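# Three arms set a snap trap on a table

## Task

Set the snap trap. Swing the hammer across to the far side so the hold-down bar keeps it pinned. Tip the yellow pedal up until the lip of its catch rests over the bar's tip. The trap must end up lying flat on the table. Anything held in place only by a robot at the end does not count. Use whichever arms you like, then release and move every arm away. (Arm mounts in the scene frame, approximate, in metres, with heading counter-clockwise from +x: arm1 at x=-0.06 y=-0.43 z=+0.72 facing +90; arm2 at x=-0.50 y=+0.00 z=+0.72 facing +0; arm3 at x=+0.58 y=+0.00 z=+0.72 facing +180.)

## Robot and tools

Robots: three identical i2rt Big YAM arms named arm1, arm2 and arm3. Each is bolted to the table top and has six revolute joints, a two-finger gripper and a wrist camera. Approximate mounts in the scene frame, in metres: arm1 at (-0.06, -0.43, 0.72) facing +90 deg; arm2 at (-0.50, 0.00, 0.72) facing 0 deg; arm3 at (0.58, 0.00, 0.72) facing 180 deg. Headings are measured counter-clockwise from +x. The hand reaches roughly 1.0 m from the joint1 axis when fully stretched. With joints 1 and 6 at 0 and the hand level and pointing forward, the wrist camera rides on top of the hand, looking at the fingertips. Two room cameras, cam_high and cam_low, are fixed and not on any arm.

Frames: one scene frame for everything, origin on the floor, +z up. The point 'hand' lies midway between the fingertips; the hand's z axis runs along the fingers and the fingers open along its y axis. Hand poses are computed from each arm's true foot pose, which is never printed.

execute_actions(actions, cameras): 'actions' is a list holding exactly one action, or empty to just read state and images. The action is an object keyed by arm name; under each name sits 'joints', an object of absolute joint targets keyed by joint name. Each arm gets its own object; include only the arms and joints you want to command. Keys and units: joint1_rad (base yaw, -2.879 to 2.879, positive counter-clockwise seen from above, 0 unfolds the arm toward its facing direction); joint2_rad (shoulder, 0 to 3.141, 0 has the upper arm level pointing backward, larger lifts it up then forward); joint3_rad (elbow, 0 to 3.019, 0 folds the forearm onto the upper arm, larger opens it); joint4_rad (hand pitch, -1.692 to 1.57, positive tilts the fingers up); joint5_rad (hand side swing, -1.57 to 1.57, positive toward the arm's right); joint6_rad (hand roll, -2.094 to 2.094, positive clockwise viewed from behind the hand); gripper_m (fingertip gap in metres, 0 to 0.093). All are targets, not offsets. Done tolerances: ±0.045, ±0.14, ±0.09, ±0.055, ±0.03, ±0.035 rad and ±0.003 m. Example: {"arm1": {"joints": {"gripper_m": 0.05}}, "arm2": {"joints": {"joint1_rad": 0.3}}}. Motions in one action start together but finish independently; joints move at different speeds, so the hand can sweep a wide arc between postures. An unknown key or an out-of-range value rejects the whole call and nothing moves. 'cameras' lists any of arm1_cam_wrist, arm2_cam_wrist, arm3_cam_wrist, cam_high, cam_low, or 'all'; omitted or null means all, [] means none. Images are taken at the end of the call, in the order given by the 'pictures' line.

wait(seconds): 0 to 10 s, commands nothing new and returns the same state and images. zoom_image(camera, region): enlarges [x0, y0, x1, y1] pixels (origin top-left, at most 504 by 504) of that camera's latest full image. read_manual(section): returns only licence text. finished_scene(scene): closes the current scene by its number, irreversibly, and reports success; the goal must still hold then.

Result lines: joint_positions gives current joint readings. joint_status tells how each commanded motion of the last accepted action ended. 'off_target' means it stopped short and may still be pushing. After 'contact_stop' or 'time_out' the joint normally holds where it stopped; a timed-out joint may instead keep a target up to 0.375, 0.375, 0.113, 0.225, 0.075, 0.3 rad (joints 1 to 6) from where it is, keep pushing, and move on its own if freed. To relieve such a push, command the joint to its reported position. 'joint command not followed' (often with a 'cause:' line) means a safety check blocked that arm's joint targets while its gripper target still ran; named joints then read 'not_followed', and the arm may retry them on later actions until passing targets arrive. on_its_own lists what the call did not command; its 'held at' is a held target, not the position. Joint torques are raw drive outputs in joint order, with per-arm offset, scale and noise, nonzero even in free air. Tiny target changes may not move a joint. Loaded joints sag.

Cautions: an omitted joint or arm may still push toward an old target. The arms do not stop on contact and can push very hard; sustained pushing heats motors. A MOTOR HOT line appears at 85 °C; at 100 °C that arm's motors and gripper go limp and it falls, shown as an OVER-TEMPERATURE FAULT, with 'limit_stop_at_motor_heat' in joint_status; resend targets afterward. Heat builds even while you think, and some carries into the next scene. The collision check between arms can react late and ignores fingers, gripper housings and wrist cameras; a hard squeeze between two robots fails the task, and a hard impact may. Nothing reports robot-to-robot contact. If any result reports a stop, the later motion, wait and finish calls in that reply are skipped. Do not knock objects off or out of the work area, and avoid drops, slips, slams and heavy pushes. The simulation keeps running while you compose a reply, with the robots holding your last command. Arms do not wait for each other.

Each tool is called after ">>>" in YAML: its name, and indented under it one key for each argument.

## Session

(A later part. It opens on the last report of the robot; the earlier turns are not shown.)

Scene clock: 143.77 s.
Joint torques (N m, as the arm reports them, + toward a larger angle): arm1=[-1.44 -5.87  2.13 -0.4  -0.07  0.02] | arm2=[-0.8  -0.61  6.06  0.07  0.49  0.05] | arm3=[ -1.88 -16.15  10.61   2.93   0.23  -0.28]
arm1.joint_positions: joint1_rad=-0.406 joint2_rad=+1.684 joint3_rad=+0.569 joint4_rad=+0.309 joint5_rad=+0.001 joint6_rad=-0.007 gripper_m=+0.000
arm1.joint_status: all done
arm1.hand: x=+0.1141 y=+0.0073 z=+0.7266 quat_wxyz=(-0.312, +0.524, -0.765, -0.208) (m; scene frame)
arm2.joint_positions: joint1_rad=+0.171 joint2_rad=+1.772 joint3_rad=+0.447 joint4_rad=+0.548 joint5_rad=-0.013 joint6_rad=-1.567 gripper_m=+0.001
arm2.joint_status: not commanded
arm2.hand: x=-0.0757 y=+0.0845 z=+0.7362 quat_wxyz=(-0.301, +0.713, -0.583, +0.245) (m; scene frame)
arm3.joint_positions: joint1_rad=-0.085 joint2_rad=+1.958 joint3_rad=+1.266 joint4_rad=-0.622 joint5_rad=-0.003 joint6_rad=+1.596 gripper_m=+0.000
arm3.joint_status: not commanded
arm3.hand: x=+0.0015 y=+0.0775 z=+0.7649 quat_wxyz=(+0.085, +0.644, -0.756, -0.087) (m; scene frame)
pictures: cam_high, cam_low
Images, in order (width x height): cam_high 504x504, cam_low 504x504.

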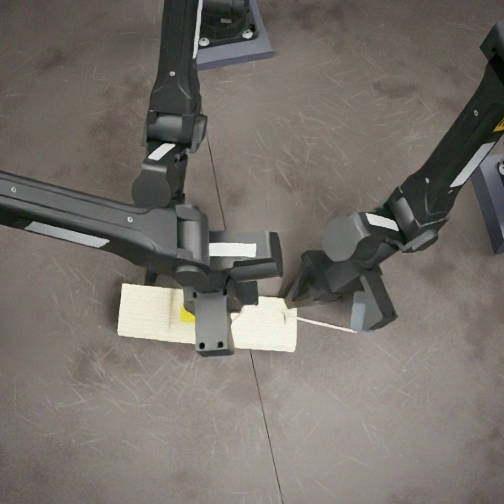

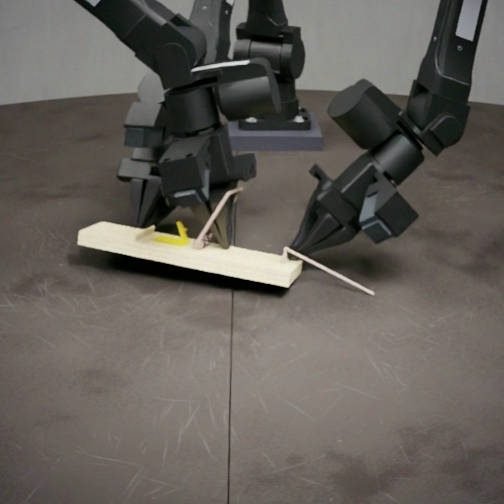

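>>> execute_actions:
  actions:
    - {"arm1":{"joints":{"joint2_rad":1.45}}}
  cameras: []

>>> execute_actions:
  actions:
    - {"arm1":{"joints":{"joint1_rad":-0.40,"joint2_rad":1.55,"joint3_rad":0.735,"joint4_rad":0.1}}}
  cameras: ["arm1_cam_wrist"]

>>> execute_actions:
  actions:
    - {"arm1":{"joints":{"joint2_rad":1.84,"joint3_rad":0.63,"joint4_rad":0.26}}}
  cameras: ["arm1_cam_wrist","cam_low"]

Scene clock: 145.00 s.
Joint torques (N m, as the arm reports them, + toward a larger angle): arm1=[-2.01 -8.52  7.45  1.58 -0.06  0.05] | arm2=[-1.15 -0.71  6.03  0.07  0.5   0.09] | arm3=[ -1.82 -16.27  10.57   2.93   0.24  -0.27]
arm1.joint_positions: joint1_rad=-0.406 joint2_rad=+1.436 joint3_rad=+0.521 joint4_rad=+0.269 joint5_rad=+0.001 joint6_rad=-0.007 gripper_m=+0.000
arm1.joint_status: all done
arm1.hand: x=+0.1126 y=+0.0041 z=+0.8117 quat_wxyz=(-0.372, +0.505, -0.738, -0.249) (m; scene frame)
arm2.joint_positions: joint1_rad=+0.171 joint2_rad=+1.772 joint3_rad=+0.447 joint4_rad=+0.548 joint5_rad=-0.013 joint6_rad=-1.567 gripper_m=+0.001
arm2.joint_status: not commanded
arm2.hand: x=-0.0757 y=+0.0845 z=+0.7362 quat_wxyz=(-0.301, +0.713, -0.583, +0.245) (m; scene frame)
arm3.joint_positions: joint1_rad=-0.085 joint2_rad=+1.958 joint3_rad=+1.266 joint4_rad=-0.622 joint5_rad=-0.003 joint6_rad=+1.596 gripper_m=+0.000
arm3.joint_status: not commanded
arm3.hand: x=+0.0015 y=+0.0775 z=+0.7649 quat_wxyz=(+0.085, +0.644, -0.756, -0.087) (m; scene frame)
pictures: none
No camera images: the call's "cameras" was empty. Leave "cameras" out to get every camera's image.

Scene clock: 146.00 s.
Joint torques (N m, as the arm reports them, + toward a larger angle): arm1=[ -0.38 -12.78   9.06   1.26  -0.03   0.08] | arm2=[-0.99 -0.5   6.03  0.12  0.47  0.08] | arm3=[ -1.8  -16.26  10.57   2.93   0.24  -0.28]
arm1.joint_positions: joint1_rad=-0.406 joint2_rad=+1.552 joint3_rad=+0.711 joint4_rad=+0.115 joint5_rad=+0.001 joint6_rad=-0.007 gripper_m=+0.000
arm1.joint_status: all done
arm1.hand: x=+0.1325 y=+0.0542 z=+0.8104 quat_wxyz=(-0.342, +0.515, -0.752, -0.229) (m; scene frame)
arm2.joint_positions: joint1_rad=+0.171 joint2_rad=+1.772 joint3_rad=+0.447 joint4_rad=+0.548 joint5_rad=-0.013 joint6_rad=-1.567 gripper_m=+0.001
arm2.joint_status: not commanded
arm2.hand: x=-0.0757 y=+0.0845 z=+0.7362 quat_wxyz=(-0.301, +0.713, -0.583, +0.245) (m; scene frame)
arm3.joint_positions: joint1_rad=-0.085 joint2_rad=+1.958 joint3_rad=+1.266 joint4_rad=-0.622 joint5_rad=-0.003 joint6_rad=+1.596 gripper_m=+0.000
arm3.joint_status: not commanded
arm3.hand: x=+0.0015 y=+0.0775 z=+0.7649 quat_wxyz=(+0.085, +0.644, -0.756, -0.087) (m; scene frame)
pictures: arm1_cam_wrist
Images, in order (width x height): arm1_cam_wrist 504x504.

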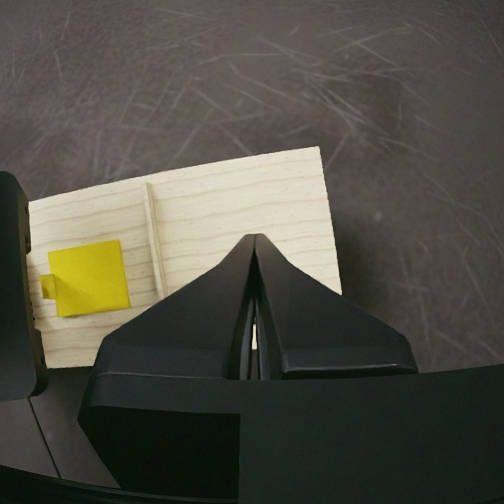

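Scene clock: 147.13 s.
Joint torques (N m, as the arm reports them, + toward a larger angle): arm1=[-0.23 -2.87  3.32  0.14  0.1   0.13] | arm2=[-0.98 -1.34  5.5   0.03  0.67  0.08] | arm3=[  1.18 -16.88  10.73   2.95  -0.34  -0.16]
arm1.joint_positions: joint1_rad=-0.406 joint2_rad=+1.720 joint3_rad=+0.662 joint4_rad=+0.303 joint5_rad=-0.003 joint6_rad=-0.007 gripper_m=+0.000
arm1.joint_status: all done
arm1.hand: x=+0.1285 y=+0.0457 z=+0.7412 quat_wxyz=(-0.330, +0.519, -0.756, -0.223) (m; scene frame)
arm2.joint_positions: joint1_rad=+0.171 joint2_rad=+1.782 joint3_rad=+0.454 joint4_rad=+0.549 joint5_rad=-0.018 joint6_rad=-1.567 gripper_m=+0.001
arm2.joint_status: not commanded
arm2.hand: x=-0.0739 y=+0.0855 z=+0.7341 quat_wxyz=(-0.302, +0.714, -0.583, +0.243) (m; scene frame)
arm3.joint_positions: joint1_rad=-0.117 joint2_rad=+1.967 joint3_rad=+1.262 joint4_rad=-0.623 joint5_rad=+0.013 joint6_rad=+1.585 gripper_m=+0.000
arm3.joint_status: not commanded
arm3.hand: x=+0.0083 y=+0.0982 z=+0.7586 quat_wxyz=(+0.073, +0.635, -0.764, -0.088) (m; scene frame)
pictures: arm1_cam_wrist, cam_low
Images, in order (width x height): arm1_cam_wrist 504x504, cam_low 504x504.

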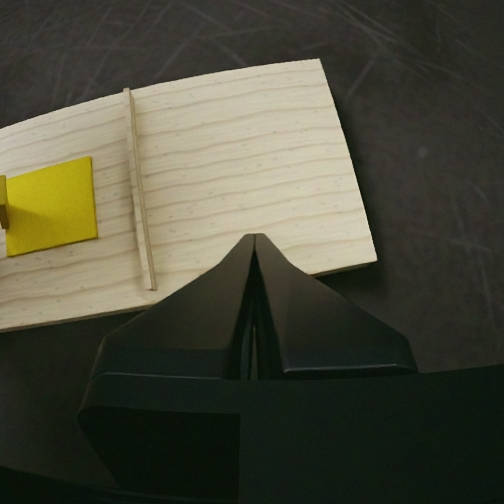

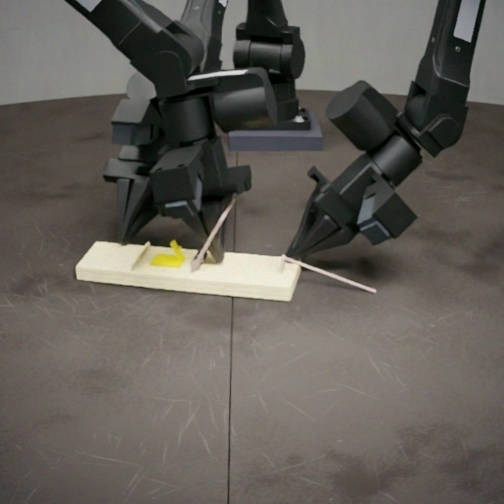

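>>> execute_actions:
  actions:
    - {"arm3":{"joints":{"joint1_rad":-0.13,"joint2_rad":1.93,"joint3_rad":1.385,"joint4_rad":-0.70}}}
  cameras: ["arm3_cam_wrist","cam_low"]

>>> zoom_image:
  camera: "cam_low"
  region: [80, 120, 380, 320]

Scene clock: 149.20 s.
Joint torques (N m, as the arm reports them, + toward a larger angle): arm1=[ 0.73 -3.12  3.01 -0.24  0.13  0.14] | arm2=[-0.79 -1.52  5.49  0.01  0.73  0.07] | arm3=[ -2.21 -19.42  14.66   1.75   0.01  -0.05]
arm1.joint_positions: joint1_rad=-0.406 joint2_rad=+1.723 joint3_rad=+0.665 joint4_rad=+0.303 joint5_rad=-0.004 joint6_rad=-0.007 gripper_m=+0.000
arm1.joint_status: not commanded
arm1.hand: x=+0.1289 y=+0.0469 z=+0.7413 quat_wxyz=(-0.330, +0.519, -0.756, -0.223) (m; scene frame)
arm2.joint_positions: joint1_rad=+0.171 joint2_rad=+1.783 joint3_rad=+0.455 joint4_rad=+0.549 joint5_rad=-0.019 joint6_rad=-1.567 gripper_m=+0.001
arm2.joint_status: not commanded
arm2.hand: x=-0.0736 y=+0.0859 z=+0.7340 quat_wxyz=(-0.303, +0.714, -0.583, +0.242) (m; scene frame)
arm3.joint_positions: joint1_rad=-0.126 joint2_rad=+1.956 joint3_rad=+1.275 joint4_rad=-0.728 joint5_rad=+0.004 joint6_rad=+1.576 gripper_m=+0.000
arm3.joint_status: joint3_rad time_out (moved +0.013 of +0.123); the others done
arm3.on_its_own: joint3_rad reads +1.275 and still pushes toward +1.385 since a time_out
arm3.hand: x=+0.0257 y=+0.0988 z=+0.7643 quat_wxyz=(+0.050, +0.639, -0.766, -0.055) (m; scene frame)
pictures: arm3_cam_wrist, cam_low
Images, in order (width x height): arm3_cam_wrist 504x504, cam_low 504x504.

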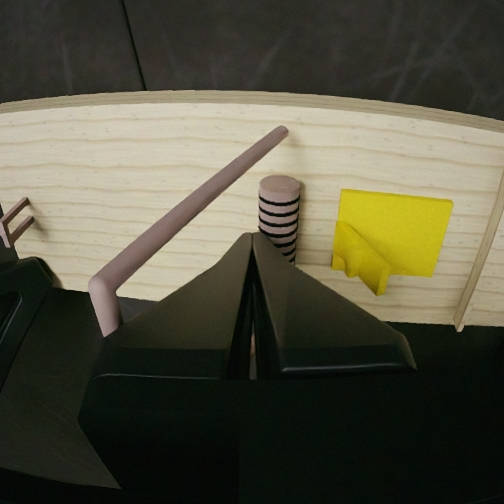

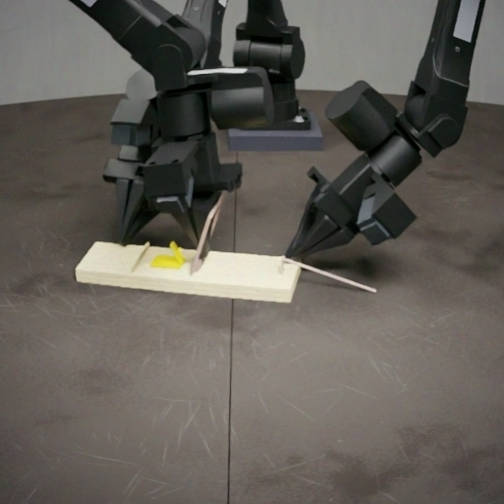

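Region (80, 120, 380, 320) of cam_low's 504x504 image, scaled by 1.680, with more detail than that image has.

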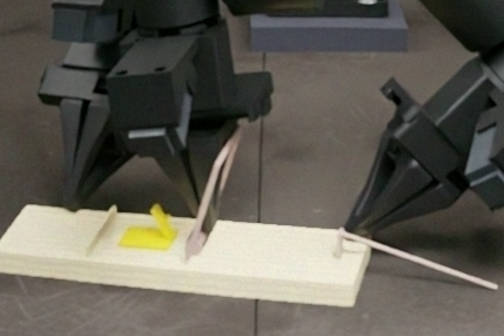

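>>> execute_actions:
  actions:
    - {"arm3":{"joints":{"joint2_rad":1.86,"joint3_rad":1.36,"joint4_rad":-0.88}}}
  cameras: ["cam_low"]

>>> zoom_image:
  camera: "cam_low"
  region: [80, 120, 380, 320]

Scene clock: 150.27 s.
Joint torques (N m, as the arm reports them, + toward a larger angle): arm1=[ 0.02 -4.17  3.05 -0.03  0.12  0.06] | arm2=[-0.78 -1.58  5.44  0.04  0.67  0.08] | arm3=[ -2.2  -18.3   12.98   1.83   0.08  -0.05]
arm1.joint_positions: joint1_rad=-0.406 joint2_rad=+1.725 joint3_rad=+0.667 joint4_rad=+0.304 joint5_rad=-0.004 joint6_rad=-0.007 gripper_m=+0.000
arm1.joint_status: not commanded
arm1.hand: x=+0.1292 y=+0.0476 z=+0.7411 quat_wxyz=(-0.330, +0.519, -0.756, -0.223) (m; scene frame)
arm2.joint_positions: joint1_rad=+0.171 joint2_rad=+1.784 joint3_rad=+0.455 joint4_rad=+0.549 joint5_rad=-0.018 joint6_rad=-1.567 gripper_m=+0.001
arm2.joint_status: not commanded
arm2.hand: x=-0.0734 y=+0.0856 z=+0.7339 quat_wxyz=(-0.302, +0.714, -0.583, +0.243) (m; scene frame)
arm3.joint_positions: joint1_rad=-0.126 joint2_rad=+1.880 joint3_rad=+1.275 joint4_rad=-0.916 joint5_rad=+0.002 joint6_rad=+1.576 gripper_m=+0.000
arm3.joint_status: all done
arm3.hand: x=+0.0600 y=+0.0927 z=+0.7996 quat_wxyz=(+0.014, +0.641, -0.768, -0.012) (m; scene frame)
pictures: cam_low
Images, in order (width x height): cam_low 504x504.

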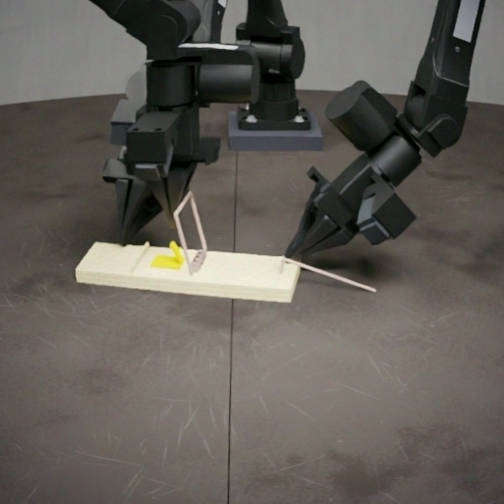

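Region (80, 120, 380, 320) of cam_low's 504x504 image, scaled by 1.680, with more detail than that image has.

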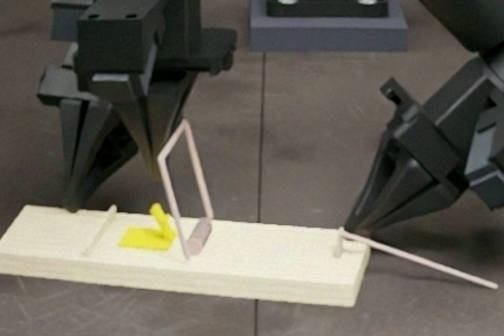

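>>> execute_actions:
  actions:
    - {"arm3":{"joints":{"joint2_rad":1.98,"joint3_rad":1.49,"joint4_rad":-0.95}}}
  cameras: []

>>> execute_actions:
  actions:
    - {"arm3":{"joints":{"joint2_rad":2.09,"joint3_rad":1.62,"joint4_rad":-1.045}}}
  cameras: ["cam_low"]

>>> zoom_image:
  camera: "cam_low"
  region: [80, 120, 380, 320]

Scene clock: 152.37 s.
Joint torques (N m, as the arm reports them, + toward a larger angle): arm1=[ 0.54 -3.37  3.12 -0.04  0.14  0.12] | arm2=[-0.74 -1.61  5.37 -0.04  0.65  0.08] | arm3=[ -2.19 -15.97  13.69   1.92   0.08  -0.04]
arm1.joint_positions: joint1_rad=-0.406 joint2_rad=+1.725 joint3_rad=+0.667 joint4_rad=+0.304 joint5_rad=-0.004 joint6_rad=-0.007 gripper_m=+0.000
arm1.joint_status: not commanded
arm1.hand: x=+0.1292 y=+0.0476 z=+0.7411 quat_wxyz=(-0.330, +0.519, -0.756, -0.223) (m; scene frame)
arm2.joint_positions: joint1_rad=+0.171 joint2_rad=+1.784 joint3_rad=+0.455 joint4_rad=+0.549 joint5_rad=-0.018 joint6_rad=-1.567 gripper_m=+0.001
arm2.joint_status: not commanded
arm2.hand: x=-0.0734 y=+0.0856 z=+0.7339 quat_wxyz=(-0.302, +0.714, -0.583, +0.243) (m; scene frame)
arm3.joint_positions: joint1_rad=-0.126 joint2_rad=+1.949 joint3_rad=+1.399 joint4_rad=-0.989 joint5_rad=+0.002 joint6_rad=+1.576 gripper_m=+0.000
arm3.joint_status: joint3_rad time_out (moved +0.124 of +0.215); the others done
arm3.on_its_own: joint3_rad reads +1.399 and still pushes toward +1.490 since a time_out
arm3.hand: x=+0.0305 y=+0.0979 z=+0.8032 quat_wxyz=(+0.008, +0.641, -0.768, -0.005) (m; scene frame)
pictures: none
No camera images: the call's "cameras" was empty. Leave "cameras" out to get every camera's image.

not run: a stop came earlier in this reply.

Region (80, 120, 380, 320) of cam_low's 504x504 image, scaled by 1.680, with more detail than that image has.

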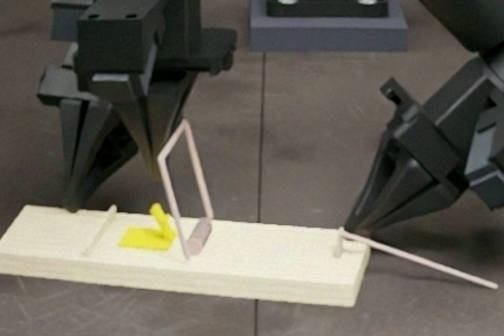

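>>> execute_actions:
  actions:
    - {"arm3":{"joints":{"joint2_rad":2.10,"joint3_rad":1.62,"joint4_rad":-1.045}}}
  cameras: ["cam_low"]

>>> zoom_image:
  camera: "cam_low"
  region: [80, 120, 380, 320]

Scene clock: 153.33 s.
Joint torques (N m, as the arm reports them, + toward a larger angle): arm1=[ 0.37 -4.1   3.14 -0.09  0.14  0.07] | arm2=[-0.98 -1.51  5.42  0.    0.67  0.06] | arm3=[ -2.14 -16.21  12.97   1.72   0.07  -0.04]
arm1.joint_positions: joint1_rad=-0.406 joint2_rad=+1.725 joint3_rad=+0.667 joint4_rad=+0.304 joint5_rad=-0.004 joint6_rad=-0.007 gripper_m=+0.000
arm1.joint_status: not commanded
arm1.hand: x=+0.1292 y=+0.0476 z=+0.7411 quat_wxyz=(-0.330, +0.519, -0.756, -0.223) (m; scene frame)
arm2.joint_positions: joint1_rad=+0.171 joint2_rad=+1.784 joint3_rad=+0.455 joint4_rad=+0.549 joint5_rad=-0.018 joint6_rad=-1.567 gripper_m=+0.001
arm2.joint_status: not commanded
arm2.hand: x=-0.0734 y=+0.0856 z=+0.7339 quat_wxyz=(-0.302, +0.714, -0.583, +0.243) (m; scene frame)
arm3.joint_positions: joint1_rad=-0.127 joint2_rad=+2.054 joint3_rad=+1.539 joint4_rad=-1.082 joint5_rad=+0.002 joint6_rad=+1.576 gripper_m=+0.000
arm3.joint_status: all done
arm3.hand: x=+0.0051 y=+0.1026 z=+0.7916 quat_wxyz=(-0.010, +0.641, -0.768, +0.017) (m; scene frame)
pictures: cam_low
Images, in order (width x height): cam_low 504x504.

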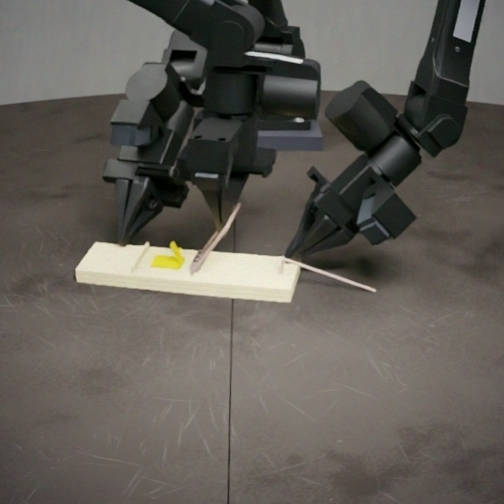

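Region (80, 120, 380, 320) of cam_low's 504x504 image, scaled by 1.680, with more detail than that image has.

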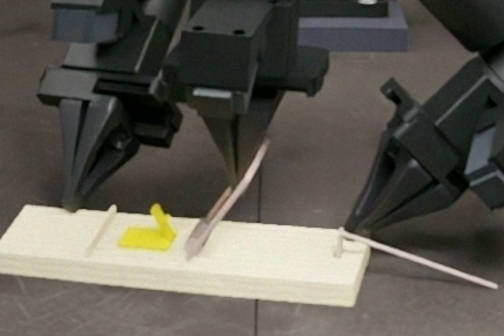

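>>> execute_actions:
  actions:
    - {"arm3":{"joints":{"joint2_rad":2.215,"joint3_rad":1.66,"joint4_rad":-1.02}}}
  cameras: ["cam_low","arm2_cam_wrist"]

>>> zoom_image:
  camera: "cam_low"
  region: [80, 120, 380, 320]

Scene clock: 155.30 s.
Joint torques (N m, as the arm reports them, + toward a larger angle): arm1=[ 0.43 -3.88  3.04 -0.14  0.16  0.14] | arm2=[-0.91 -1.57  5.44  0.    0.67  0.06] | arm3=[ -2.15 -18.61   7.47   1.66   0.06  -0.03]
arm1.joint_positions: joint1_rad=-0.406 joint2_rad=+1.725 joint3_rad=+0.667 joint4_rad=+0.304 joint5_rad=-0.004 joint6_rad=-0.007 gripper_m=+0.000
arm1.joint_status: not commanded
arm1.hand: x=+0.1292 y=+0.0476 z=+0.7411 quat_wxyz=(-0.330, +0.519, -0.756, -0.223) (m; scene frame)
arm2.joint_positions: joint1_rad=+0.171 joint2_rad=+1.784 joint3_rad=+0.455 joint4_rad=+0.549 joint5_rad=-0.018 joint6_rad=-1.567 gripper_m=+0.001
arm2.joint_status: not commanded
arm2.hand: x=-0.0734 y=+0.0856 z=+0.7339 quat_wxyz=(-0.302, +0.714, -0.583, +0.243) (m; scene frame)
arm3.joint_positions: joint1_rad=-0.127 joint2_rad=+2.046 joint3_rad=+1.533 joint4_rad=-1.120 joint5_rad=+0.002 joint6_rad=+1.576 gripper_m=+0.000
arm3.joint_status: joint2_rad time_out (moved -0.008 of +0.161); joint3_rad time_out (moved -0.006 of +0.121); joint4_rad time_out (moved -0.038 of +0.062)
arm3.on_its_own: joint2_rad is held at +2.056, not at your +2.215, since a time_out; joint3_rad is held at +1.542, not at your +1.660, since a time_out; joint4_rad is held at -1.082, not at your -1.020, since a time_out
arm3.hand: x=+0.0158 y=+0.1007 z=+0.7946 quat_wxyz=(-0.022, +0.640, -0.767, +0.031) (m; scene frame)
pictures: arm2_cam_wrist, cam_low
joint command not followed: on one or more control steps a check withheld the commanded joint targets of the arm3 arm, and it was not sent them on those steps.
cause: the commanded joint targets would bring a part of the robot too close to another arm (this arm's wrist (the part past joint 4) and the other arm's wrist (the part past joint 4)); next, command targets that bring no part of the robot closer to that arm.
Images, in order (width x height): arm2_cam_wrist 504x504, cam_low 504x504.

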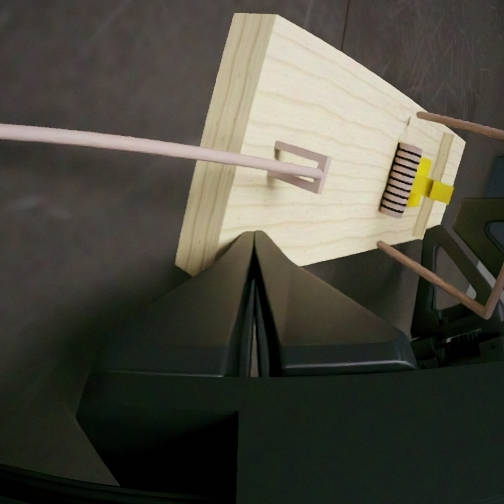

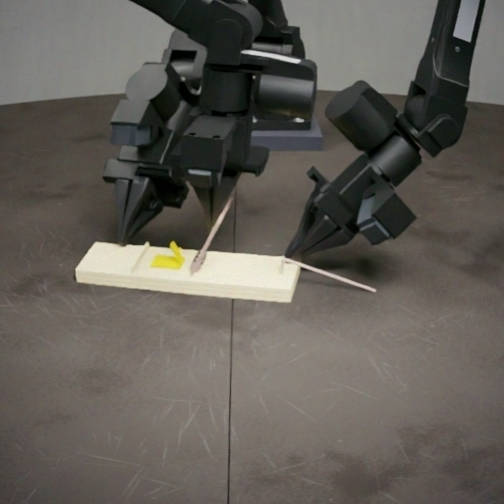

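Region (80, 120, 380, 320) of cam_low's 504x504 image, scaled by 1.680, with more detail than that image has.

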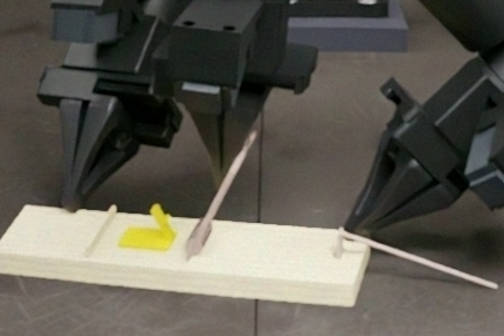

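>>> execute_actions:
  actions:
    - {"arm1":{"joints":{"joint2_rad":1.86,"joint3_rad":0.60}},"arm2":{"joints":{"joint2_rad":2.0,"joint3_rad":0.43,"joint4_rad":0.87}}}
  cameras: []

>>> execute_actions:
  actions:
    - {"arm2":{"joints":{"joint2_rad":2.17,"joint3_rad":0.385,"joint4_rad":1.22}}}
  cameras: ["arm2_cam_wrist"]

>>> execute_actions:
  actions:
    - {"arm3":{"joints":{"joint2_rad":2.12,"joint3_rad":1.63,"joint4_rad":-1.04}}}
  cameras: []

>>> execute_actions:
  actions:
    - {"arm3":{"joints":{"joint2_rad":2.215,"joint3_rad":1.66,"joint4_rad":-1.02}}}
  cameras: ["cam_low","arm2_cam_wrist"]

Scene clock: 156.67 s.
Joint torques (N m, as the arm reports them, + toward a larger angle): arm1=[ 0.17 -2.68  1.   -0.4   0.1   0.05] | arm2=[-0.9  -3.32  3.38  0.33  0.41  0.09] | arm3=[ -2.17 -18.57   7.46   1.66   0.07  -0.03]
arm1.joint_positions: joint1_rad=-0.406 joint2_rad=+1.727 joint3_rad=+0.663 joint4_rad=+0.314 joint5_rad=-0.004 joint6_rad=-0.007 gripper_m=+0.000
arm1.joint_status: all done
arm1.hand: x=+0.1290 y=+0.0472 z=+0.7404 quat_wxyz=(-0.332, +0.518, -0.755, -0.224) (m; scene frame)
arm2.joint_positions: joint1_rad=+0.171 joint2_rad=+1.925 joint3_rad=+0.413 joint4_rad=+0.915 joint5_rad=-0.011 joint6_rad=-1.567 gripper_m=+0.001
arm2.joint_status: all done
arm2.hand: x=-0.0656 y=+0.0859 z=+0.7338 quat_wxyz=(-0.364, +0.684, -0.559, +0.297) (m; scene frame)
arm3.joint_positions: joint1_rad=-0.127 joint2_rad=+2.046 joint3_rad=+1.533 joint4_rad=-1.120 joint5_rad=+0.002 joint6_rad=+1.576 gripper_m=+0.000
arm3.joint_status: not commanded
arm3.on_its_own: joint2_rad is held at +2.056, not at your +2.215, since a time_out; joint3_rad is held at +1.542, not at your +1.660, since a time_out; joint4_rad is held at -1.082, not at your -1.020, since a time_out
arm3.hand: x=+0.0158 y=+0.1007 z=+0.7946 quat_wxyz=(-0.022, +0.640, -0.767, +0.031) (m; scene frame)
pictures: none
No camera images: the call's "cameras" was empty. Leave "cameras" out to get every camera's image.

Scene clock: 157.70 s.
Joint torques (N m, as the arm reports them, + toward a larger angle): arm1=[-0.69 -2.89  1.07 -0.23  0.06  0.11] | arm2=[-1.01 -3.93  0.19 -0.06  0.44  0.1 ] | arm3=[ -2.16 -18.61   7.47   1.67   0.07  -0.03]
arm1.joint_positions: joint1_rad=-0.406 joint2_rad=+1.727 joint3_rad=+0.663 joint4_rad=+0.314 joint5_rad=-0.004 joint6_rad=-0.007 gripper_m=+0.000
arm1.joint_status: not commanded
arm1.hand: x=+0.1290 y=+0.0472 z=+0.7404 quat_wxyz=(-0.332, +0.518, -0.755, -0.224) (m; scene frame)
arm2.joint_positions: joint1_rad=+0.171 joint2_rad=+2.100 joint3_rad=+0.388 joint4_rad=+1.279 joint5_rad=-0.011 joint6_rad=-1.567 gripper_m=+0.001
arm2.joint_status: joint4_rad off_target (ended at +1.279, target +1.220); the others done
arm2.hand: x=-0.0671 y=+0.0856 z=+0.7329 quat_wxyz=(-0.418, +0.652, -0.532, +0.342) (m; scene frame)
arm3.joint_positions: joint1_rad=-0.127 joint2_rad=+2.046 joint3_rad=+1.533 joint4_rad=-1.120 joint5_rad=+0.002 joint6_rad=+1.576 gripper_m=+0.000
arm3.joint_status: not commanded
arm3.on_its_own: joint2_rad is held at +2.056, not at your +2.215, since a time_out; joint3_rad is held at +1.542, not at your +1.660, since a time_out; joint4_rad is held at -1.082, not at your -1.020, since a time_out
arm3.hand: x=+0.0158 y=+0.1007 z=+0.7946 quat_wxyz=(-0.022, +0.640, -0.767, +0.031) (m; scene frame)
pictures: arm2_cam_wrist
Images, in order (width x height): arm2_cam_wrist 504x504.

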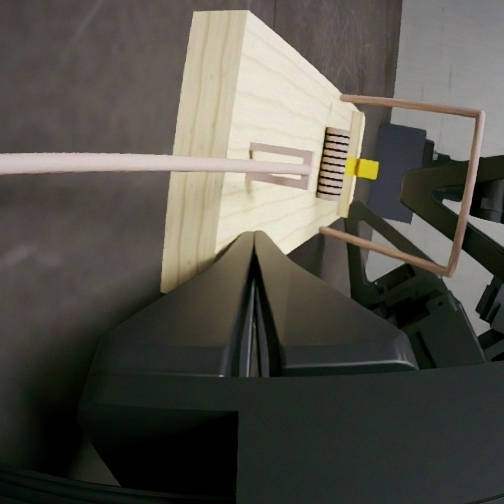

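Scene clock: 159.53 s.
Joint torques (N m, as the arm reports them, + toward a larger angle): arm1=[-0.7  -2.19  1.2  -0.56  0.09  0.11] | arm2=[-0.8  -4.17  0.22 -0.08  0.41  0.08] | arm3=[ -2.17 -15.42  12.75   3.42   0.06  -0.04]
arm1.joint_positions: joint1_rad=-0.406 joint2_rad=+1.727 joint3_rad=+0.663 joint4_rad=+0.314 joint5_rad=-0.004 joint6_rad=-0.007 gripper_m=+0.000
arm1.joint_status: not commanded
arm1.hand: x=+0.1290 y=+0.0472 z=+0.7404 quat_wxyz=(-0.332, +0.518, -0.755, -0.224) (m; scene frame)
arm2.joint_positions: joint1_rad=+0.171 joint2_rad=+2.100 joint3_rad=+0.388 joint4_rad=+1.279 joint5_rad=-0.011 joint6_rad=-1.567 gripper_m=+0.001
arm2.joint_status: not commanded
arm2.hand: x=-0.0671 y=+0.0856 z=+0.7329 quat_wxyz=(-0.418, +0.652, -0.532, +0.342) (m; scene frame)
arm3.joint_positions: joint1_rad=-0.127 joint2_rad=+2.062 joint3_rad=+1.552 joint4_rad=-1.120 joint5_rad=+0.002 joint6_rad=+1.576 gripper_m=+0.000
arm3.joint_status: joint4_rad time_out (moved +0.000 of +0.080); the others done
arm3.on_its_own: joint4_rad reads -1.120 and still pushes toward -1.040 since a time_out
arm3.hand: x=+0.0101 y=+0.1017 z=+0.7917 quat_wxyz=(-0.021, +0.640, -0.767, +0.030) (m; scene frame)
pictures: none
No camera images: the call's "cameras" was empty. Leave "cameras" out to get every camera's image.

not run: a stop came earlier in this reply.

>>> execute_actions:
  actions:
    - {"arm3":{"joints":{"joint2_rad":2.24,"joint3_rad":1.715}}}
  cameras: ["cam_low","arm2_cam_wrist"]

>>> zoom_image:
  camera: "cam_low"
  region: [80, 120, 380, 320]

Scene clock: 160.53 s.
Joint torques (N m, as the arm reports them, + toward a larger angle): arm1=[ 0.22 -1.95  1.12 -0.53  0.14  0.11] | arm2=[-0.59 -4.17  0.15 -0.1   0.42  0.09] | arm3=[ -2.11 -16.34  12.15   3.36   0.06  -0.03]
arm1.joint_positions: joint1_rad=-0.406 joint2_rad=+1.727 joint3_rad=+0.663 joint4_rad=+0.315 joint5_rad=-0.004 joint6_rad=-0.007 gripper_m=+0.000
arm1.joint_status: not commanded
arm1.hand: x=+0.1291 y=+0.0472 z=+0.7404 quat_wxyz=(-0.332, +0.518, -0.755, -0.225) (m; scene frame)
arm2.joint_positions: joint1_rad=+0.171 joint2_rad=+2.100 joint3_rad=+0.388 joint4_rad=+1.280 joint5_rad=-0.011 joint6_rad=-1.567 gripper_m=+0.001
arm2.joint_status: not commanded
arm2.hand: x=-0.0671 y=+0.0856 z=+0.7330 quat_wxyz=(-0.418, +0.652, -0.532, +0.342) (m; scene frame)
arm3.joint_positions: joint1_rad=-0.127 joint2_rad=+2.179 joint3_rad=+1.642 joint4_rad=-1.121 joint5_rad=+0.002 joint6_rad=+1.576 gripper_m=+0.000
arm3.joint_status: all done
arm3.on_its_own: joint4_rad reads -1.121 and still pushes toward -1.040 since a time_out
arm3.hand: x=-0.0110 y=+0.1051 z=+0.7529 quat_wxyz=(-0.030, +0.640, -0.767, +0.040) (m; scene frame)
pictures: arm2_cam_wrist, cam_low
Images, in order (width x height): arm2_cam_wrist 504x504, cam_low 504x504.

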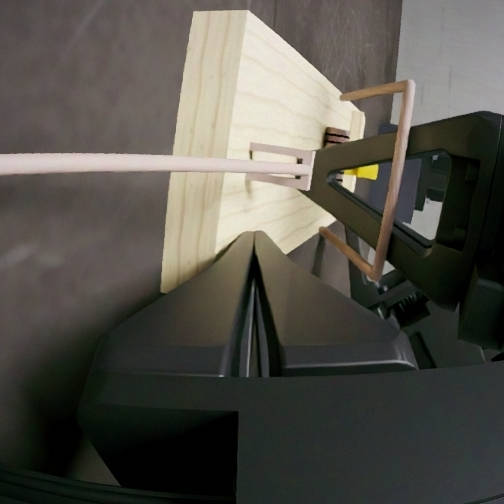

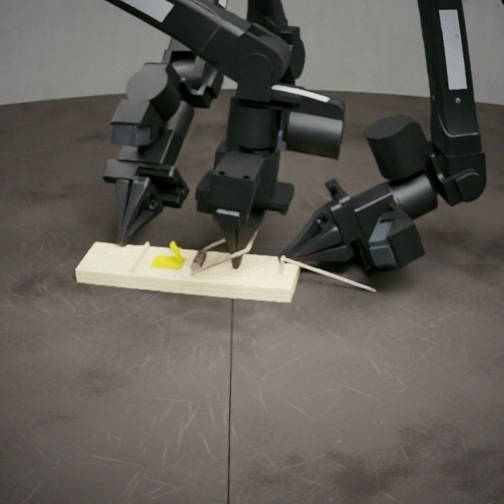

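Region (80, 120, 380, 320) of cam_low's 504x504 image, scaled by 1.680, with more detail than that image has.

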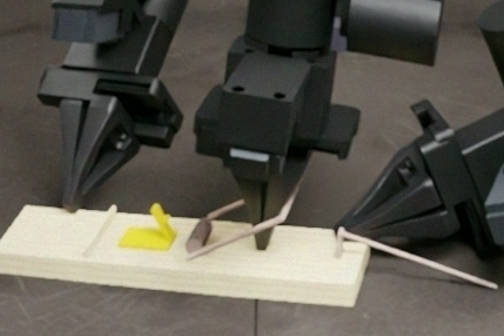

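>>> execute_actions:
  actions:
    - {"arm3":{"joints":{"joint2_rad":2.31}},"arm1":{"joints":{"joint2_rad":1.45,"joint3_rad":0.5,"joint4_rad":0.2}}}
  cameras: []

>>> execute_actions:
  actions:
    - {"arm1":{"joints":{"joint1_rad":-0.1,"joint6_rad":-1.57}}}
  cameras: []

>>> execute_actions:
  actions:
    - {"arm1":{"joints":{"joint2_rad":1.484,"joint3_rad":0.63,"joint4_rad":0.11}}}
  cameras: ["arm1_cam_wrist","arm2_cam_wrist","cam_low"]

Scene clock: 162.10 s.
Joint torques (N m, as the arm reports them, + toward a larger angle): arm1=[ 0.68 -8.53  7.17  1.35  0.06  0.09] | arm2=[-1.   -4.14  0.22 -0.1   0.42  0.1 ] | arm3=[ -2.12 -11.59  12.16   3.37   0.07  -0.03]
arm1.joint_positions: joint1_rad=-0.406 joint2_rad=+1.441 joint3_rad=+0.487 joint4_rad=+0.210 joint5_rad=-0.002 joint6_rad=-0.006 gripper_m=+0.000
arm1.joint_status: all done
arm1.hand: x=+0.1029 y=-0.0192 z=+0.7844 quat_wxyz=(-0.335, +0.517, -0.755, -0.225) (m; scene frame)
arm2.joint_positions: joint1_rad=+0.171 joint2_rad=+2.100 joint3_rad=+0.388 joint4_rad=+1.280 joint5_rad=-0.011 joint6_rad=-1.567 gripper_m=+0.001
arm2.joint_status: not commanded
arm2.hand: x=-0.0671 y=+0.0856 z=+0.7330 quat_wxyz=(-0.418, +0.652, -0.532, +0.342) (m; scene frame)
arm3.joint_positions: joint1_rad=-0.127 joint2_rad=+2.182 joint3_rad=+1.642 joint4_rad=-1.121 joint5_rad=+0.002 joint6_rad=+1.576 gripper_m=+0.000
arm3.joint_status: all done
arm3.on_its_own: joint4_rad reads -1.121 and still pushes toward -1.040 since a time_out
arm3.hand: x=-0.0106 y=+0.1050 z=+0.7516 quat_wxyz=(-0.031, +0.640, -0.767, +0.041) (m; scene frame)
pictures: none
No camera images: the call's "cameras" was empty. Leave "cameras" out to get every camera's image.

Scene clock: 164.27 s.
Joint torques (N m, as the arm reports them, + toward a larger angle): arm1=[-0.69 -9.38  7.18  1.1  -0.12  0.02] | arm2=[-1.06 -4.25  0.2  -0.09  0.42  0.09] | arm3=[ -2.14 -11.6   12.15   3.36   0.07  -0.03]
arm1.joint_positions: joint1_rad=-0.102 joint2_rad=+1.441 joint3_rad=+0.487 joint4_rad=+0.210 joint5_rad=+0.000 joint6_rad=-1.561 gripper_m=+0.000
arm1.joint_status: all done
arm1.hand: x=-0.0273 y=+0.0108 z=+0.7840 quat_wxyz=(-0.403, +0.914, -0.037, +0.014) (m; scene frame)
arm2.joint_positions: joint1_rad=+0.171 joint2_rad=+2.100 joint3_rad=+0.388 joint4_rad=+1.280 joint5_rad=-0.011 joint6_rad=-1.567 gripper_m=+0.001
arm2.joint_status: not commanded
arm2.hand: x=-0.0671 y=+0.0856 z=+0.7330 quat_wxyz=(-0.418, +0.652, -0.532, +0.342) (m; scene frame)
arm3.joint_positions: joint1_rad=-0.127 joint2_rad=+2.182 joint3_rad=+1.642 joint4_rad=-1.121 joint5_rad=+0.002 joint6_rad=+1.576 gripper_m=+0.000
arm3.joint_status: not commanded
arm3.on_its_own: joint4_rad reads -1.121 and still pushes toward -1.040 since a time_out
arm3.hand: x=-0.0106 y=+0.1050 z=+0.7516 quat_wxyz=(-0.031, +0.640, -0.767, +0.041) (m; scene frame)
pictures: none
No camera images: the call's "cameras" was empty. Leave "cameras" out to get every camera's image.

Scene clock: 165.17 s.
Joint torques (N m, as the arm reports them, + toward a larger angle): arm1=[ -0.35 -12.06   8.8    0.86  -0.13   0.06] | arm2=[-1.09 -4.21  0.18 -0.16  0.43  0.08] | arm3=[ -2.13 -11.59  12.17   3.37   0.06  -0.03]
arm1.joint_positions: joint1_rad=-0.102 joint2_rad=+1.480 joint3_rad=+0.607 joint4_rad=+0.124 joint5_rad=+0.000 joint6_rad=-1.562 gripper_m=+0.000
arm1.joint_status: all done
arm1.hand: x=-0.0245 y=+0.0492 z=+0.8011 quat_wxyz=(-0.401, +0.915, -0.037, +0.014) (m; scene frame)
arm2.joint_positions: joint1_rad=+0.171 joint2_rad=+2.100 joint3_rad=+0.388 joint4_rad=+1.280 joint5_rad=-0.011 joint6_rad=-1.567 gripper_m=+0.001
arm2.joint_status: not commanded
arm2.hand: x=-0.0671 y=+0.0856 z=+0.7330 quat_wxyz=(-0.418, +0.652, -0.532, +0.342) (m; scene frame)
arm3.joint_positions: joint1_rad=-0.127 joint2_rad=+2.182 joint3_rad=+1.642 joint4_rad=-1.121 joint5_rad=+0.002 joint6_rad=+1.576 gripper_m=+0.000
arm3.joint_status: not commanded
arm3.on_its_own: joint4_rad reads -1.121 and still pushes toward -1.040 since a time_out
arm3.hand: x=-0.0106 y=+0.1050 z=+0.7516 quat_wxyz=(-0.031, +0.640, -0.767, +0.041) (m; scene frame)
pictures: arm1_cam_wrist, arm2_cam_wrist, cam_low
Images, in order (width x height): arm1_cam_wrist 504x504, arm2_cam_wrist 504x504, cam_low 504x504.

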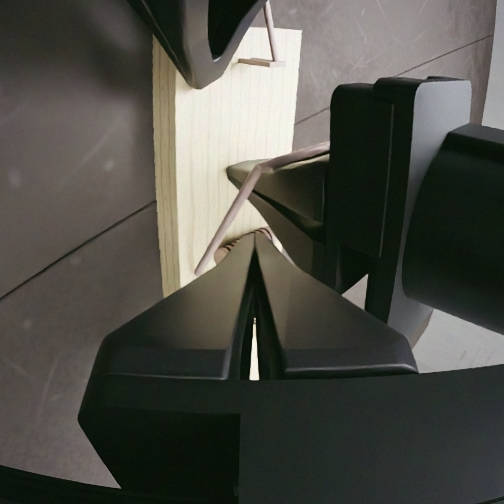

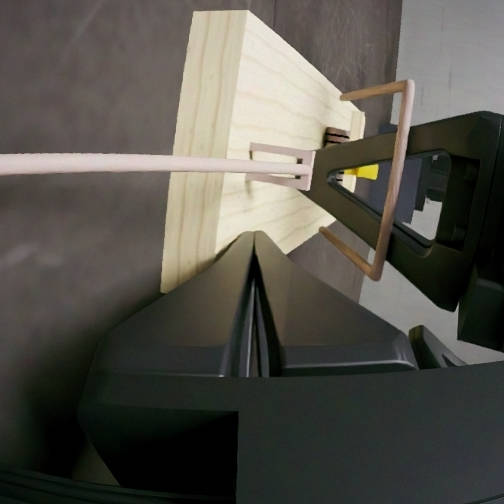

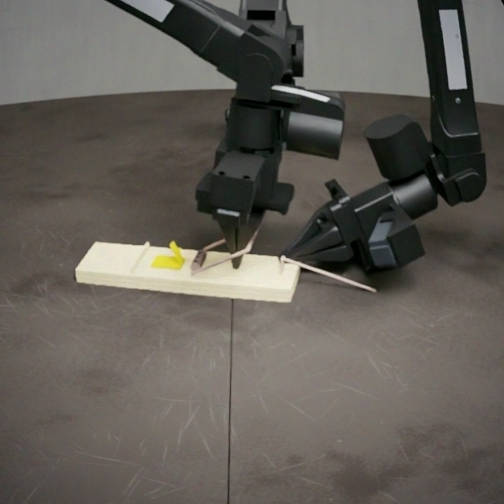

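>>> execute_actions:
  actions:
    - {"arm3":{"joints":{"joint2_rad":2.25,"gripper_m":0.05}}}
  cameras: ["arm2_cam_wrist","cam_low"]

>>> zoom_image:
  camera: "cam_low"
  region: [80, 120, 380, 320]

Scene clock: 165.90 s.
Joint torques (N m, as the arm reports them, + toward a larger angle): arm1=[ -0.09 -11.07   8.2    1.32  -0.08   0.03] | arm2=[-0.94 -3.96  0.81 -0.3   0.46  0.09] | arm3=[ -2.11 -15.53  11.9    3.87   0.02   0.1 ]
arm1.joint_positions: joint1_rad=-0.102 joint2_rad=+1.480 joint3_rad=+0.607 joint4_rad=+0.124 joint5_rad=+0.000 joint6_rad=-1.562 gripper_m=+0.000
arm1.joint_status: not commanded
arm1.hand: x=-0.0245 y=+0.0492 z=+0.8011 quat_wxyz=(-0.401, +0.915, -0.037, +0.014) (m; scene frame)
arm2.joint_positions: joint1_rad=+0.171 joint2_rad=+2.100 joint3_rad=+0.381 joint4_rad=+1.285 joint5_rad=-0.011 joint6_rad=-1.567 gripper_m=+0.001
arm2.joint_status: not commanded
arm2.hand: x=-0.0699 y=+0.0851 z=+0.7331 quat_wxyz=(-0.418, +0.652, -0.532, +0.342) (m; scene frame)
arm3.joint_positions: joint1_rad=-0.127 joint2_rad=+2.178 joint3_rad=+1.646 joint4_rad=-1.133 joint5_rad=+0.003 joint6_rad=+1.563 gripper_m=+0.049
arm3.joint_status: all done
arm3.on_its_own: joint4_rad reads -1.133 and still pushes toward -1.040 since a time_out
arm3.hand: x=-0.0099 y=+0.1050 z=+0.7553 quat_wxyz=(-0.032, +0.645, -0.762, +0.043) (m; scene frame)
pictures: arm2_cam_wrist, cam_low
Images, in order (width x height): arm2_cam_wrist 504x504, cam_low 504x504.

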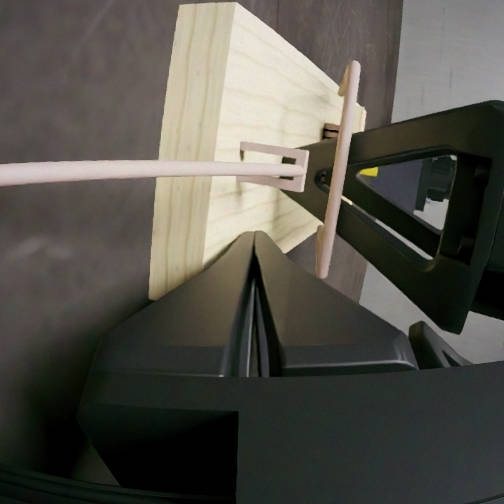

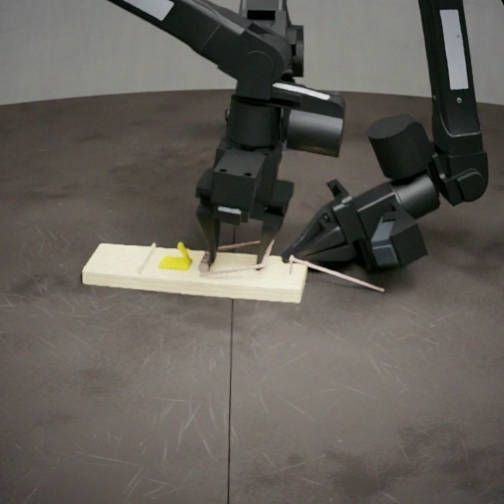

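Region (80, 120, 380, 320) of cam_low's 504x504 image, scaled by 1.680, with more detail than that image has.

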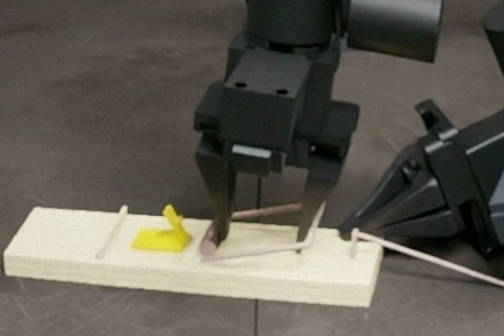

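>>> execute_actions:
  actions:
    - {"arm1":{"joints":{"joint2_rad":1.617,"joint3_rad":0.715,"joint4_rad":0.19}}}
  cameras: ["arm1_cam_wrist","cam_low"]

>>> zoom_image:
  camera: "cam_low"
  region: [150, 170, 330, 310]

Scene clock: 166.87 s.
Joint torques (N m, as the arm reports them, + toward a larger angle): arm1=[ -1.05 -12.36   8.15   2.22  -0.12   0.11] | arm2=[-0.73 -3.79  0.7  -0.22  0.43  0.09] | arm3=[ -2.12 -15.53  11.9    3.88   0.05   0.11]
arm1.joint_positions: joint1_rad=-0.102 joint2_rad=+1.612 joint3_rad=+0.689 joint4_rad=+0.171 joint5_rad=+0.000 joint6_rad=-1.562 gripper_m=+0.000
arm1.joint_status: all done
arm1.hand: x=-0.0219 y=+0.0837 z=+0.7807 quat_wxyz=(-0.399, +0.916, -0.037, +0.014) (m; scene frame)
arm2.joint_positions: joint1_rad=+0.171 joint2_rad=+2.100 joint3_rad=+0.381 joint4_rad=+1.285 joint5_rad=-0.011 joint6_rad=-1.567 gripper_m=+0.001
arm2.joint_status: not commanded
arm2.hand: x=-0.0699 y=+0.0851 z=+0.7331 quat_wxyz=(-0.418, +0.652, -0.532, +0.342) (m; scene frame)
arm3.joint_positions: joint1_rad=-0.127 joint2_rad=+2.178 joint3_rad=+1.646 joint4_rad=-1.133 joint5_rad=+0.003 joint6_rad=+1.562 gripper_m=+0.049
arm3.joint_status: not commanded
arm3.on_its_own: joint4_rad reads -1.133 and still pushes toward -1.040 since a time_out
arm3.hand: x=-0.0099 y=+0.1050 z=+0.7553 quat_wxyz=(-0.032, +0.645, -0.762, +0.043) (m; scene frame)
pictures: arm1_cam_wrist, cam_low
Images, in order (width x height): arm1_cam_wrist 504x504, cam_low 504x504.

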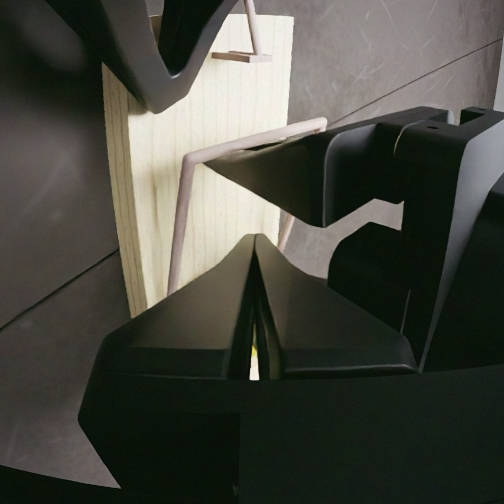

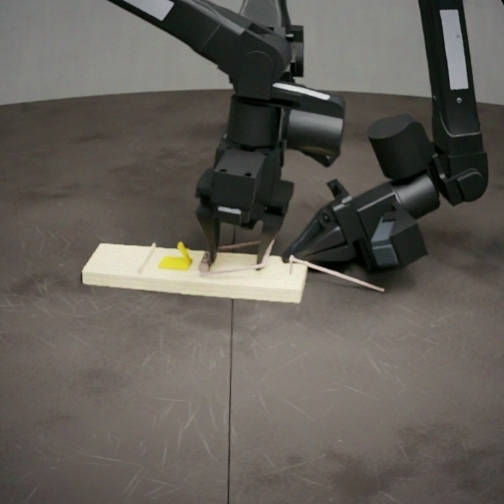

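Region (150, 170, 330, 310) of cam_low's 504x504 image, scaled by 2.800, with more detail than that image has.

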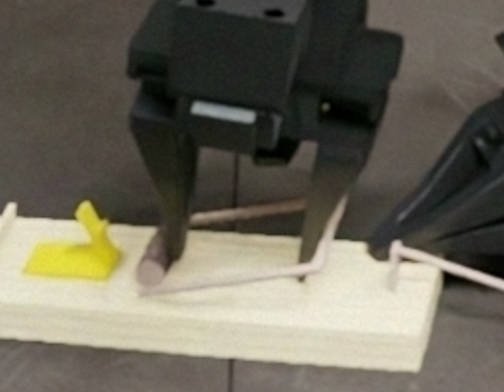

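>>> execute_actions:
  actions:
    - {"arm1":{"joints":{"joint2_rad":1.69,"joint3_rad":0.62,"joint4_rad":0.48}}}
  cameras: []

>>> execute_actions:
  actions:
    - {"arm1":{"joints":{"joint2_rad":1.755,"joint3_rad":0.555,"joint4_rad":0.77}}}
  cameras: []

>>> execute_actions:
  actions:
    - {"arm1":{"joints":{"joint2_rad":1.95,"joint3_rad":0.52,"joint4_rad":0.72}}}
  cameras: ["arm1_cam_wrist","cam_low"]

>>> zoom_image:
  camera: "cam_low"
  region: [150, 170, 330, 310]

Scene clock: 168.10 s.
Joint torques (N m, as the arm reports them, + toward a larger angle): arm1=[ -0.48 -12.81   5.83   2.47  -0.1    0.05] | arm2=[-1.03 -4.35  0.72 -0.29  0.45  0.09] | arm3=[ -2.18 -15.5   11.86   3.85   0.06   0.11]
arm1.joint_positions: joint1_rad=-0.102 joint2_rad=+1.679 joint3_rad=+0.620 joint4_rad=+0.459 joint5_rad=+0.000 joint6_rad=-1.562 gripper_m=+0.000
arm1.joint_status: all done
arm1.hand: x=-0.0214 y=+0.0885 z=+0.7750 quat_wxyz=(-0.467, +0.883, -0.035, +0.017) (m; scene frame)
arm2.joint_positions: joint1_rad=+0.171 joint2_rad=+2.100 joint3_rad=+0.381 joint4_rad=+1.285 joint5_rad=-0.011 joint6_rad=-1.567 gripper_m=+0.001
arm2.joint_status: not commanded
arm2.hand: x=-0.0699 y=+0.0851 z=+0.7331 quat_wxyz=(-0.418, +0.652, -0.532, +0.342) (m; scene frame)
arm3.joint_positions: joint1_rad=-0.127 joint2_rad=+2.178 joint3_rad=+1.647 joint4_rad=-1.132 joint5_rad=+0.002 joint6_rad=+1.562 gripper_m=+0.050
arm3.joint_status: not commanded
arm3.on_its_own: joint4_rad reads -1.132 and still pushes toward -1.040 since a time_out
arm3.hand: x=-0.0104 y=+0.1050 z=+0.7555 quat_wxyz=(-0.031, +0.645, -0.762, +0.042) (m; scene frame)
pictures: none
No camera images: the call's "cameras" was empty. Leave "cameras" out to get every camera's image.

Scene clock: 169.10 s.
Joint torques (N m, as the arm reports them, + toward a larger angle): arm1=[ -0.42 -11.33   4.76   2.76  -0.06   0.06] | arm2=[-0.53 -4.29  0.71 -0.29  0.46  0.09] | arm3=[ -2.14 -15.52  11.83   3.83   0.06   0.11]
arm1.joint_positions: joint1_rad=-0.102 joint2_rad=+1.744 joint3_rad=+0.555 joint4_rad=+0.748 joint5_rad=+0.001 joint6_rad=-1.562 gripper_m=+0.000
arm1.joint_status: all done
arm1.hand: x=-0.0215 y=+0.0872 z=+0.7795 quat_wxyz=(-0.536, +0.843, -0.034, +0.019) (m; scene frame)
arm2.joint_positions: joint1_rad=+0.171 joint2_rad=+2.100 joint3_rad=+0.381 joint4_rad=+1.285 joint5_rad=-0.011 joint6_rad=-1.567 gripper_m=+0.001
arm2.joint_status: not commanded
arm2.hand: x=-0.0699 y=+0.0851 z=+0.7331 quat_wxyz=(-0.418, +0.652, -0.532, +0.342) (m; scene frame)
arm3.joint_positions: joint1_rad=-0.127 joint2_rad=+2.178 joint3_rad=+1.647 joint4_rad=-1.132 joint5_rad=+0.002 joint6_rad=+1.562 gripper_m=+0.050
arm3.joint_status: not commanded
arm3.on_its_own: joint4_rad reads -1.132 and still pushes toward -1.040 since a time_out
arm3.hand: x=-0.0107 y=+0.1051 z=+0.7556 quat_wxyz=(-0.031, +0.645, -0.762, +0.042) (m; scene frame)
pictures: none
No camera images: the call's "cameras" was empty. Leave "cameras" out to get every camera's image.

Scene clock: 171.13 s.
Joint torques (N m, as the arm reports them, + toward a larger angle): arm1=[-0.58 -3.79  0.43 -0.59 -0.28 -0.04] | arm2=[-0.83 -4.06  0.7  -0.34  0.44  0.09] | arm3=[ -2.13 -15.61  11.71   3.52   0.06   0.11]
arm1.joint_positions: joint1_rad=-0.102 joint2_rad=+1.839 joint3_rad=+0.573 joint4_rad=+0.783 joint5_rad=+0.006 joint6_rad=-1.559 gripper_m=+0.000
arm1.joint_status: joint4_rad time_out (moved +0.036 of -0.028); the others done
arm1.on_its_own: joint4_rad reads +0.783 and still pushes toward +0.720 since a time_out
arm1.hand: x=-0.0202 y=+0.0886 z=+0.7465 quat_wxyz=(-0.518, +0.854, -0.037, +0.020) (m; scene frame)
arm2.joint_positions: joint1_rad=+0.171 joint2_rad=+2.100 joint3_rad=+0.381 joint4_rad=+1.285 joint5_rad=-0.011 joint6_rad=-1.567 gripper_m=+0.001
arm2.joint_status: not commanded
arm2.hand: x=-0.0699 y=+0.0851 z=+0.7331 quat_wxyz=(-0.418, +0.652, -0.532, +0.342) (m; scene frame)
arm3.joint_positions: joint1_rad=-0.127 joint2_rad=+2.178 joint3_rad=+1.649 joint4_rad=-1.124 joint5_rad=+0.003 joint6_rad=+1.562 gripper_m=+0.050
arm3.joint_status: not commanded
arm3.on_its_own: joint4_rad reads -1.124 and still pushes toward -1.040 since a time_out
arm3.hand: x=-0.0133 y=+0.1056 z=+0.7556 quat_wxyz=(-0.028, +0.645, -0.762, +0.038) (m; scene frame)
pictures: arm1_cam_wrist, cam_low
Images, in order (width x height): arm1_cam_wrist 504x504, cam_low 504x504.

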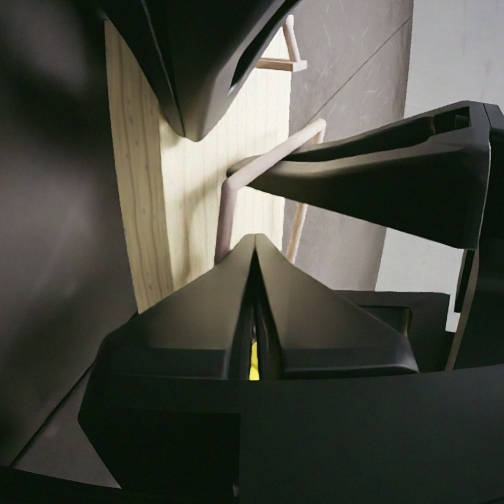

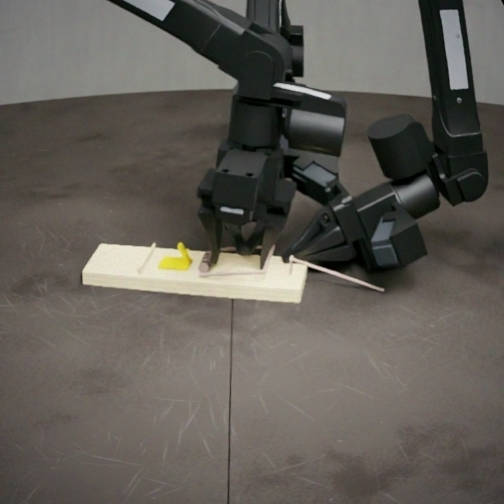

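Region (150, 170, 330, 310) of cam_low's 504x504 image, scaled by 2.800, with more detail than that image has.

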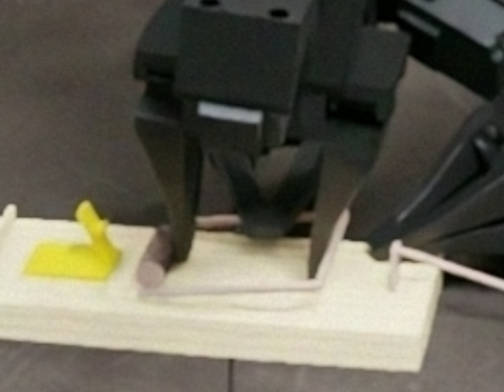

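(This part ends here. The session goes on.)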